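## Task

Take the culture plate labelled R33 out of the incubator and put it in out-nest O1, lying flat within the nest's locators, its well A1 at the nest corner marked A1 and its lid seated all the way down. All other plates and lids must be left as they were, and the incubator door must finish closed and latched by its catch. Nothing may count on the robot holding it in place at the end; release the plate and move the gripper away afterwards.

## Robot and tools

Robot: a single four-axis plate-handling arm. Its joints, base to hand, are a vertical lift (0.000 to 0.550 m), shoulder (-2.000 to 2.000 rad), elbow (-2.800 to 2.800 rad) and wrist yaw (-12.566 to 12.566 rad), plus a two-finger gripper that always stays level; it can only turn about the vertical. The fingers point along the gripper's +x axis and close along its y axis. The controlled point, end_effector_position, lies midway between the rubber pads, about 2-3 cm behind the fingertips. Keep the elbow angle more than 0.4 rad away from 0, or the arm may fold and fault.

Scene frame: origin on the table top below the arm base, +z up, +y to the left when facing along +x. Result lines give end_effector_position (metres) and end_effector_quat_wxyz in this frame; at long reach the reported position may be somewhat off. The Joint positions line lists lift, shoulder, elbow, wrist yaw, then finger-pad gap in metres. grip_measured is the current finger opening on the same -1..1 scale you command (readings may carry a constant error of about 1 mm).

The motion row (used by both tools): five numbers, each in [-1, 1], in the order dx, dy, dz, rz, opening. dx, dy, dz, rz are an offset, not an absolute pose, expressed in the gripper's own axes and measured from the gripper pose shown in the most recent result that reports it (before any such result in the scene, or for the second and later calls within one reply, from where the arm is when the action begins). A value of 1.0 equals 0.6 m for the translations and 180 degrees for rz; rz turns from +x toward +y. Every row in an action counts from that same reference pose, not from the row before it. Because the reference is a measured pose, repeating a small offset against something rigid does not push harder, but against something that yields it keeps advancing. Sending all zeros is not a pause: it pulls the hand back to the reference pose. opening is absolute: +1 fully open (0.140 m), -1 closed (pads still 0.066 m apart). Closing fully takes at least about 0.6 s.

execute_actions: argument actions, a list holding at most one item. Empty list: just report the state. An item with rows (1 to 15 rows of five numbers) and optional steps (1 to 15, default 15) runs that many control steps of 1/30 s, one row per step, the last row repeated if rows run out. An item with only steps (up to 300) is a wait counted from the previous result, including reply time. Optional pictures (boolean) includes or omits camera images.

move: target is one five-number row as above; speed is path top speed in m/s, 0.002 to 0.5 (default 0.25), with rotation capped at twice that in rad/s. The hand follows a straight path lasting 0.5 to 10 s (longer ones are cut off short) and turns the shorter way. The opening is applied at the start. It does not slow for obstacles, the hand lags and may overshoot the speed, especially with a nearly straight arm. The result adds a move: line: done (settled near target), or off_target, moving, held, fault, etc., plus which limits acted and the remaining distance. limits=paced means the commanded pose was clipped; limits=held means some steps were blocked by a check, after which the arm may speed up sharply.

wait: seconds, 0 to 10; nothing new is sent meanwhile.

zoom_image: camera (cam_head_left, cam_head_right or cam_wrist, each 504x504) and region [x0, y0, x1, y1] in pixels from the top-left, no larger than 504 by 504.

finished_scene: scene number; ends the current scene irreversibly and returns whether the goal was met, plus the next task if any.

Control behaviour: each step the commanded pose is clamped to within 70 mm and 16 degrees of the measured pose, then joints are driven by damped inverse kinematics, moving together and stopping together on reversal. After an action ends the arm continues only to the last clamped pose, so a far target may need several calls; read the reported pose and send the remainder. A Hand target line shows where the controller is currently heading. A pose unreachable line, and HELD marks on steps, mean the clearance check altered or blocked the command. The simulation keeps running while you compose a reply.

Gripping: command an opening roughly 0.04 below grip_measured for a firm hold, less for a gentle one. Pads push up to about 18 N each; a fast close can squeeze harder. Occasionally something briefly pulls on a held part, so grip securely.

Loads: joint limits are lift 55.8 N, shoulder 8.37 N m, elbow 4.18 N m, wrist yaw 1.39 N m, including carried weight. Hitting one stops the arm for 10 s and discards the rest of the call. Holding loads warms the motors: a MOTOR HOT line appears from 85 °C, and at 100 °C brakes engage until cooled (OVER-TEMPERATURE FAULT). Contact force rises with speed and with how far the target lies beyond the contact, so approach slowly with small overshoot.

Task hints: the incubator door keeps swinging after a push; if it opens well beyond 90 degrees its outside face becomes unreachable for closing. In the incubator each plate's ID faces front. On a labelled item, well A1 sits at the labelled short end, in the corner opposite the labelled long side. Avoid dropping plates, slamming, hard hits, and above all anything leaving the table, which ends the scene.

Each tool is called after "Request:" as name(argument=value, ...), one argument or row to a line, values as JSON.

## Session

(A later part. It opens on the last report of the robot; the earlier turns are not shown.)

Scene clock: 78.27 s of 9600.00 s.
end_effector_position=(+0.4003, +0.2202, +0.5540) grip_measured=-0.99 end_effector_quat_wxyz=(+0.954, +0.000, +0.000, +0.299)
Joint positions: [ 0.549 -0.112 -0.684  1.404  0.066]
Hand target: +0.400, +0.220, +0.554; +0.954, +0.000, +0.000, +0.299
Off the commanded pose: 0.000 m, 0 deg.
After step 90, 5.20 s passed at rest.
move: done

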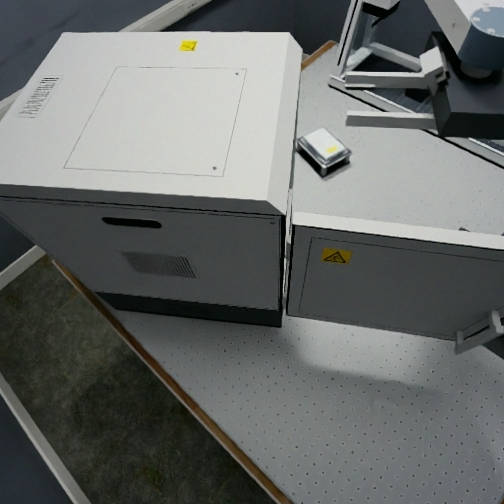

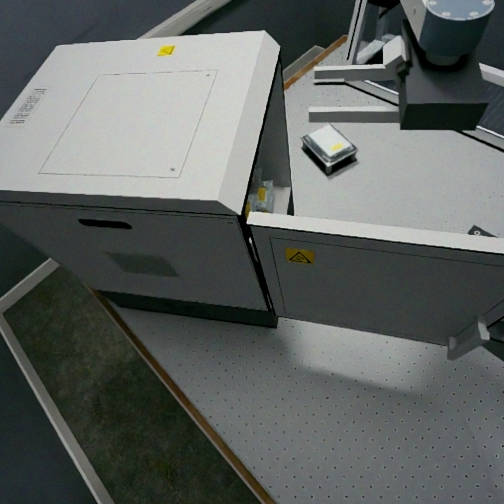

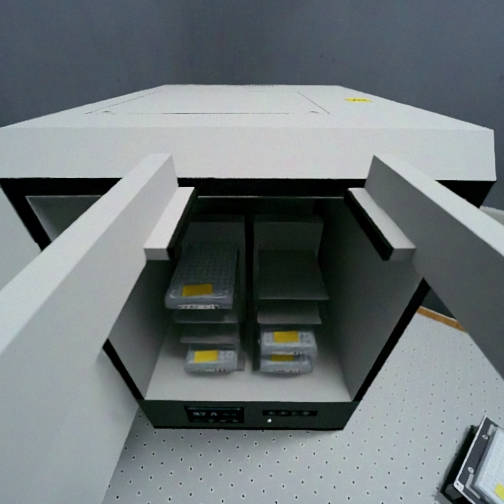

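Request:
move(
  target=[0,-0.32,0,0,-1],
  speed=0.045,
)

Request:
move(
  target=[0.13,-0.28,0,0,-1],
  speed=0.05,
)

Request:
move(
  target=[0.065,-0.1,0,0,-1],
  speed=0.03,
)

Scene clock: 92.67 s of 9600.00 s.
end_effector_position=(+0.2647, +0.2976, +0.5228) grip_measured=-0.99 end_effector_quat_wxyz=(+0.954, +0.000, +0.000, +0.299)
Joint positions: [ 0.518  0.711 -0.857  0.754  0.066]
Hand target: +0.265, +0.298, +0.523; +0.954, +0.000, +0.000, +0.299
Off the commanded pose: 0.000 m, 0 deg.
After step 90, 2.43 s passed at rest.
move: done

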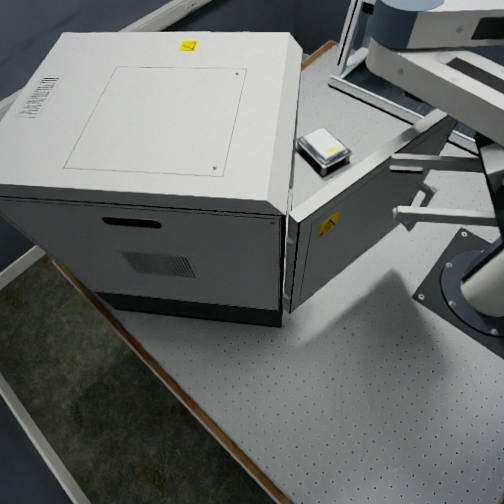

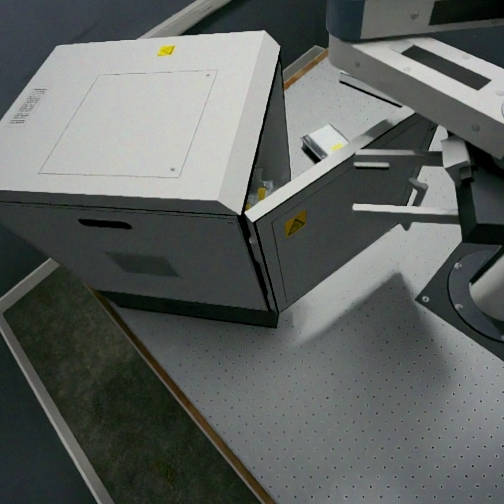

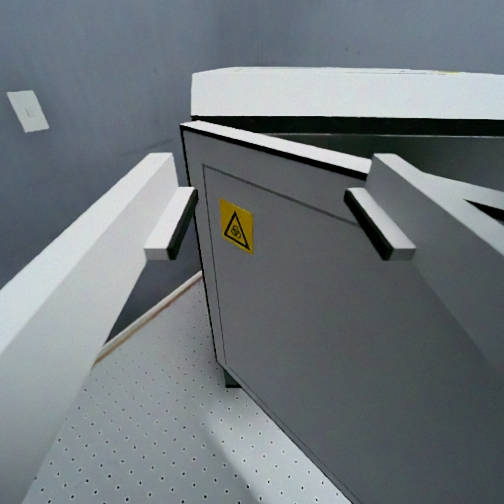

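Scene clock: 96.63 s of 9600.00 s.
end_effector_position=(+0.4246, +0.2042, +0.5228) grip_measured=-0.99 end_effector_quat_wxyz=(+0.954, +0.000, +0.000, +0.299)
Joint positions: [ 0.518 -0.267 -0.704  1.579  0.066]
Hand target: +0.425, +0.204, +0.523; +0.954, +0.000, +0.000, +0.299
Off the commanded pose: 0.000 m, 0 deg.
move: done

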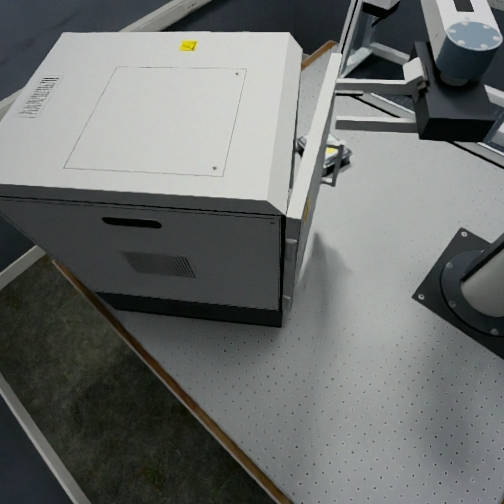

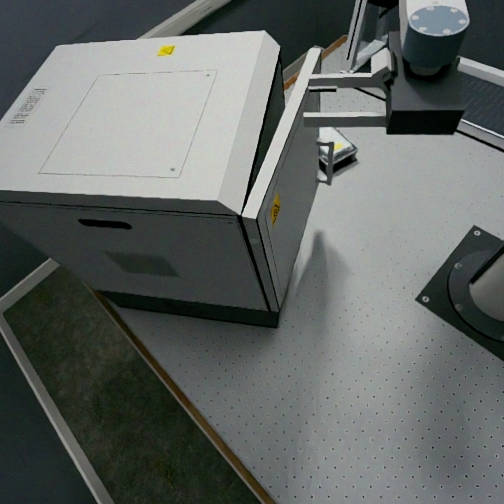

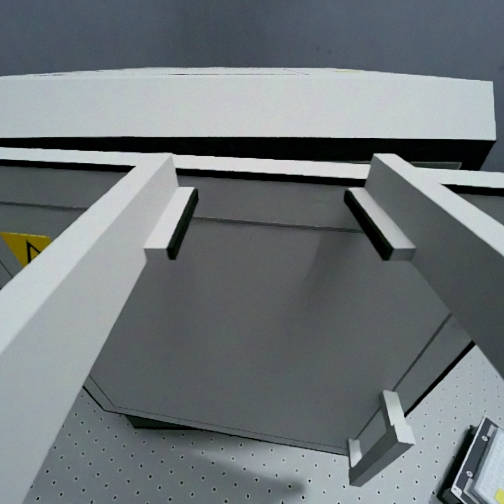

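Scene clock: 99.23 s of 9600.00 s.
end_effector_position=(+0.4907, +0.1772, +0.5228) grip_measured=-0.99 end_effector_quat_wxyz=(+0.954, +0.000, +0.000, +0.299)
Joint positions: [ 0.518 -0.52  -0.874  2.002  0.066]
Hand target: +0.491, +0.177, +0.523; +0.954, +0.000, +0.000, +0.299
Off the commanded pose: 0.000 m, 0 deg.
move: done

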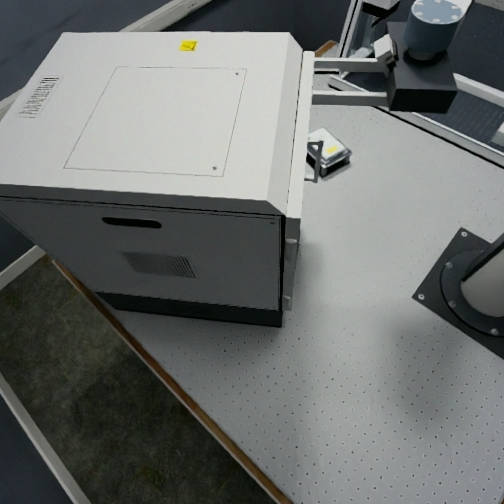

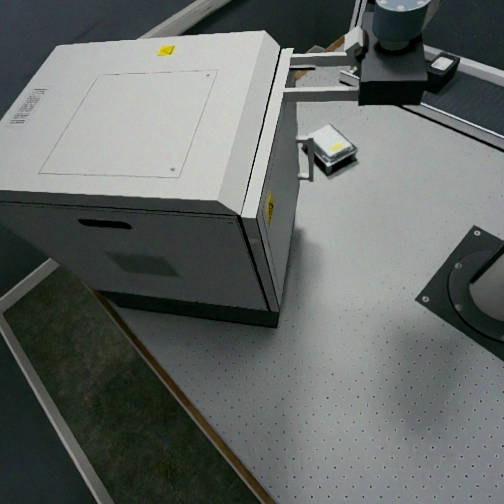

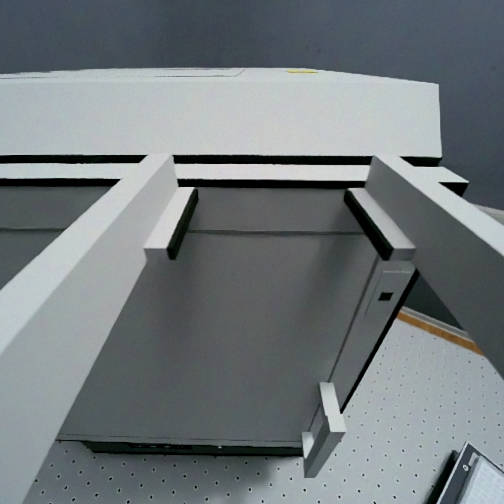

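Request:
move(
  target=[0.004,0,0,0,-1],
  speed=0.005,
)

Request:
move(
  target=[0.002,0,0,0,-1],
  speed=0.005,
)

Request:
move(
  target=[0.002,0,0,0,-1],
  speed=0.005,
)

Request:
move(
  target=[0.002,0,0,0,-1],
  speed=0.005,
)

Scene clock: 105.83 s of 9600.00 s.
end_effector_position=(+0.4926, +0.1785, +0.5228) grip_measured=-0.99 end_effector_quat_wxyz=(+0.954, +0.000, +0.000, +0.299)
Joint positions: [ 0.518 -0.515 -0.884  2.007  0.066]
Hand target: +0.493, +0.179, +0.523; +0.954, +0.000, +0.000, +0.299
Off the commanded pose: 0.000 m, 0 deg.
After step 90, 2.90 s passed at rest.
move: done

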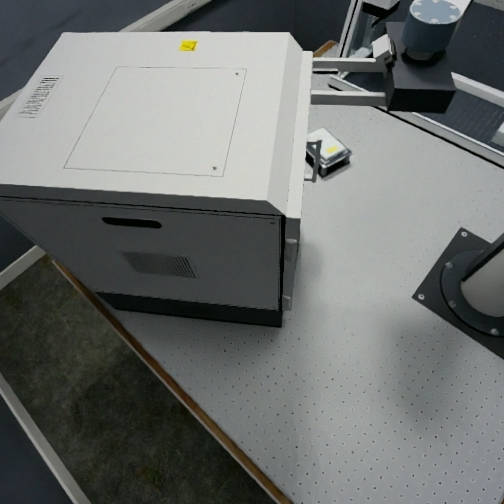

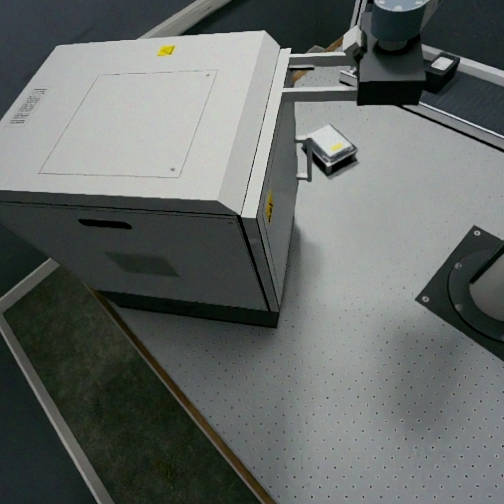

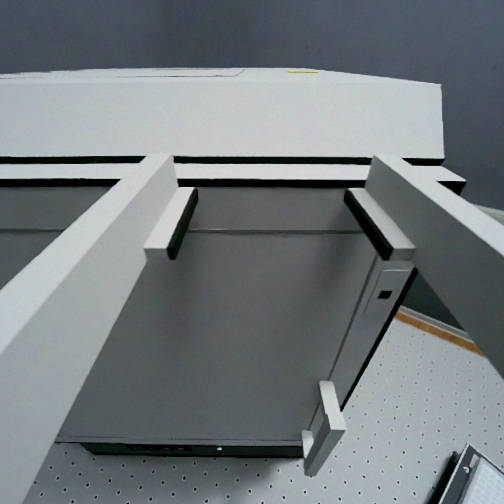

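Scene clock: 106.53 s of 9600.00 s.
end_effector_position=(+0.4936, +0.1791, +0.5228) grip_measured=-0.99 end_effector_quat_wxyz=(+0.954, +0.000, +0.000, +0.299)
Joint positions: [ 0.518 -0.513 -0.889  2.01   0.066]
Hand target: +0.494, +0.179, +0.523; +0.954, +0.000, +0.000, +0.299
Off the commanded pose: 0.000 m, 0 deg.
move: done

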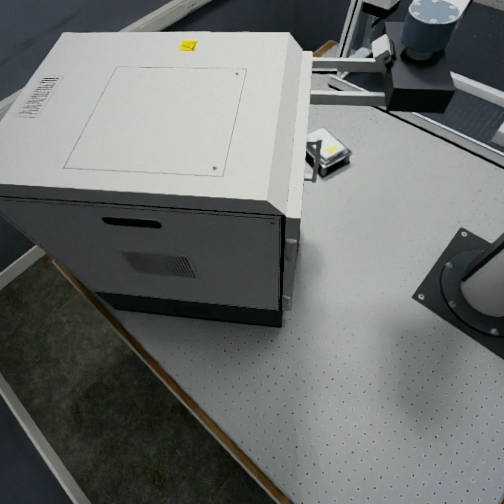

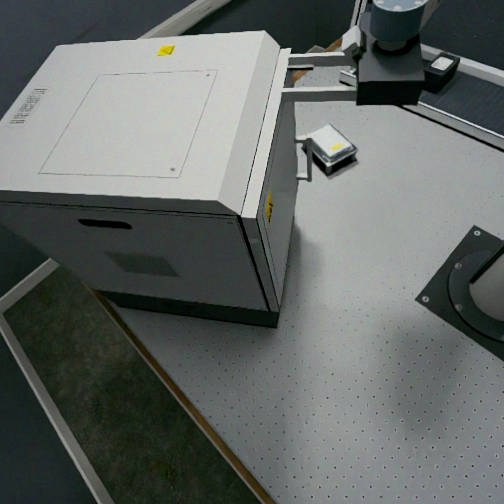

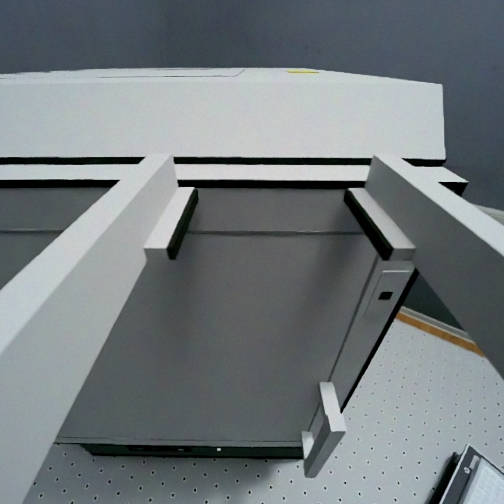

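Scene clock: 107.23 s of 9600.00 s.
end_effector_position=(+0.4939, +0.1792, +0.5228) grip_measured=-0.99 end_effector_quat_wxyz=(+0.954, +0.000, +0.000, +0.298)
Joint positions: [ 0.518 -0.512 -0.89   2.008  0.066]
Hand target: +0.495, +0.180, +0.523; +0.954, +0.000, +0.000, +0.299
Off the commanded pose: 0.001 m, 0 deg.
move: done

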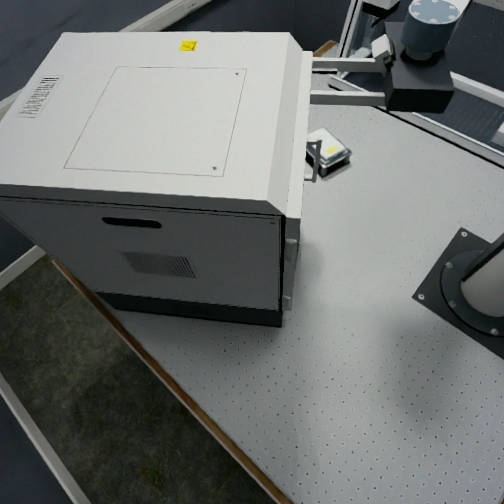

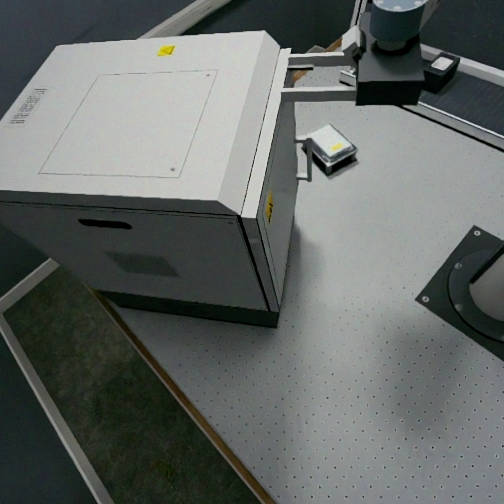

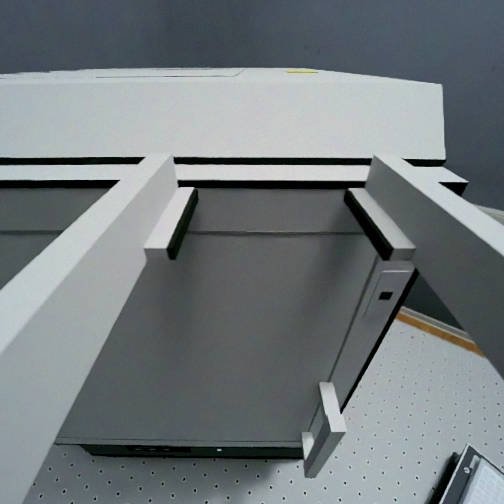

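Scene clock: 107.93 s of 9600.00 s.
end_effector_position=(+0.4940, +0.1793, +0.5228) grip_measured=-0.99 end_effector_quat_wxyz=(+0.955, +0.000, +0.000, +0.298)
Joint positions: [ 0.518 -0.511 -0.891  2.006  0.066]
Hand target: +0.495, +0.180, +0.523; +0.954, +0.000, +0.000, +0.298
Off the commanded pose: 0.001 m, 0 deg.
move: done

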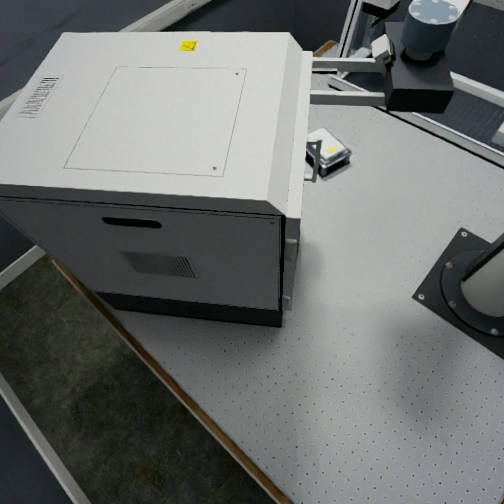

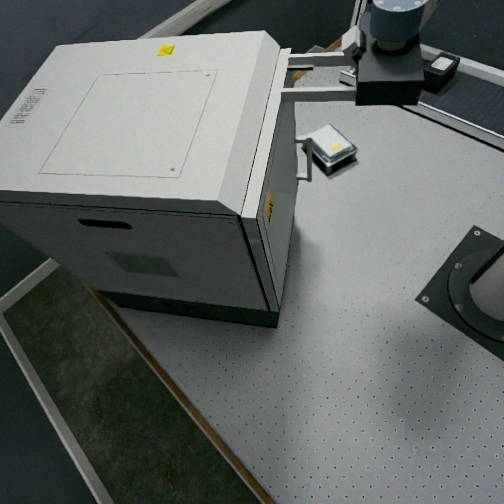

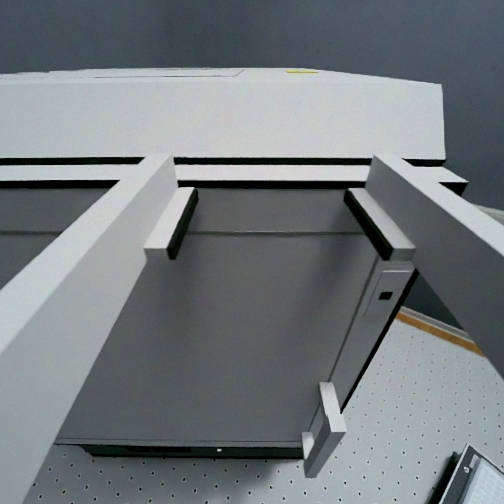

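Request:
move(
  target=[-0.1,0,0,0,-1],
  speed=0.1,
)

Request:
finished_scene(
  scene=2,
)

Scene clock: 112.43 s of 9600.00 s.
end_effector_position=(+0.4445, +0.1453, +0.5228) grip_measured=-0.99 end_effector_quat_wxyz=(+0.955, +0.000, +0.000, +0.298)
Joint positions: [ 0.518 -0.621 -0.639  1.865  0.066]
Hand target: +0.445, +0.145, +0.523; +0.955, +0.000, +0.000, +0.298
Off the commanded pose: 0.000 m, 0 deg.
After step 90, 0.60 s passed at rest.
move: done

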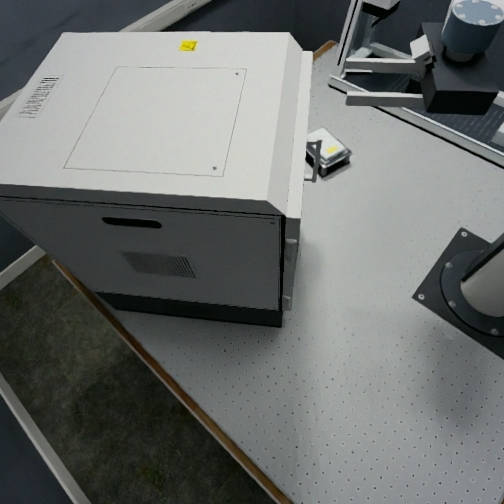

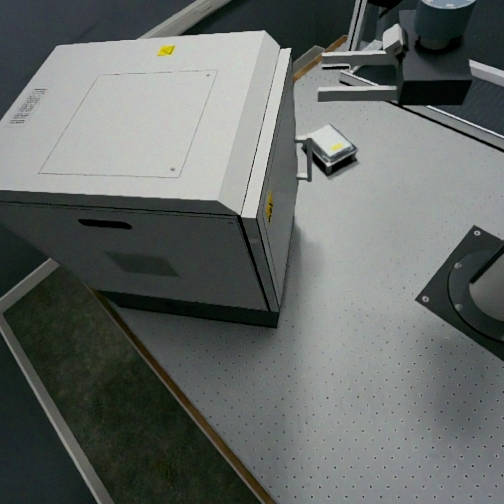

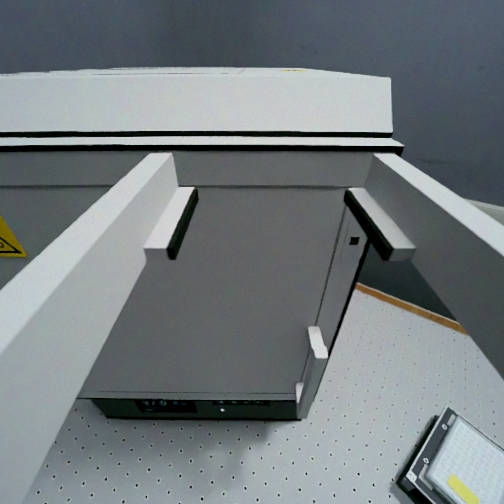

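The scene is finished: the task was done.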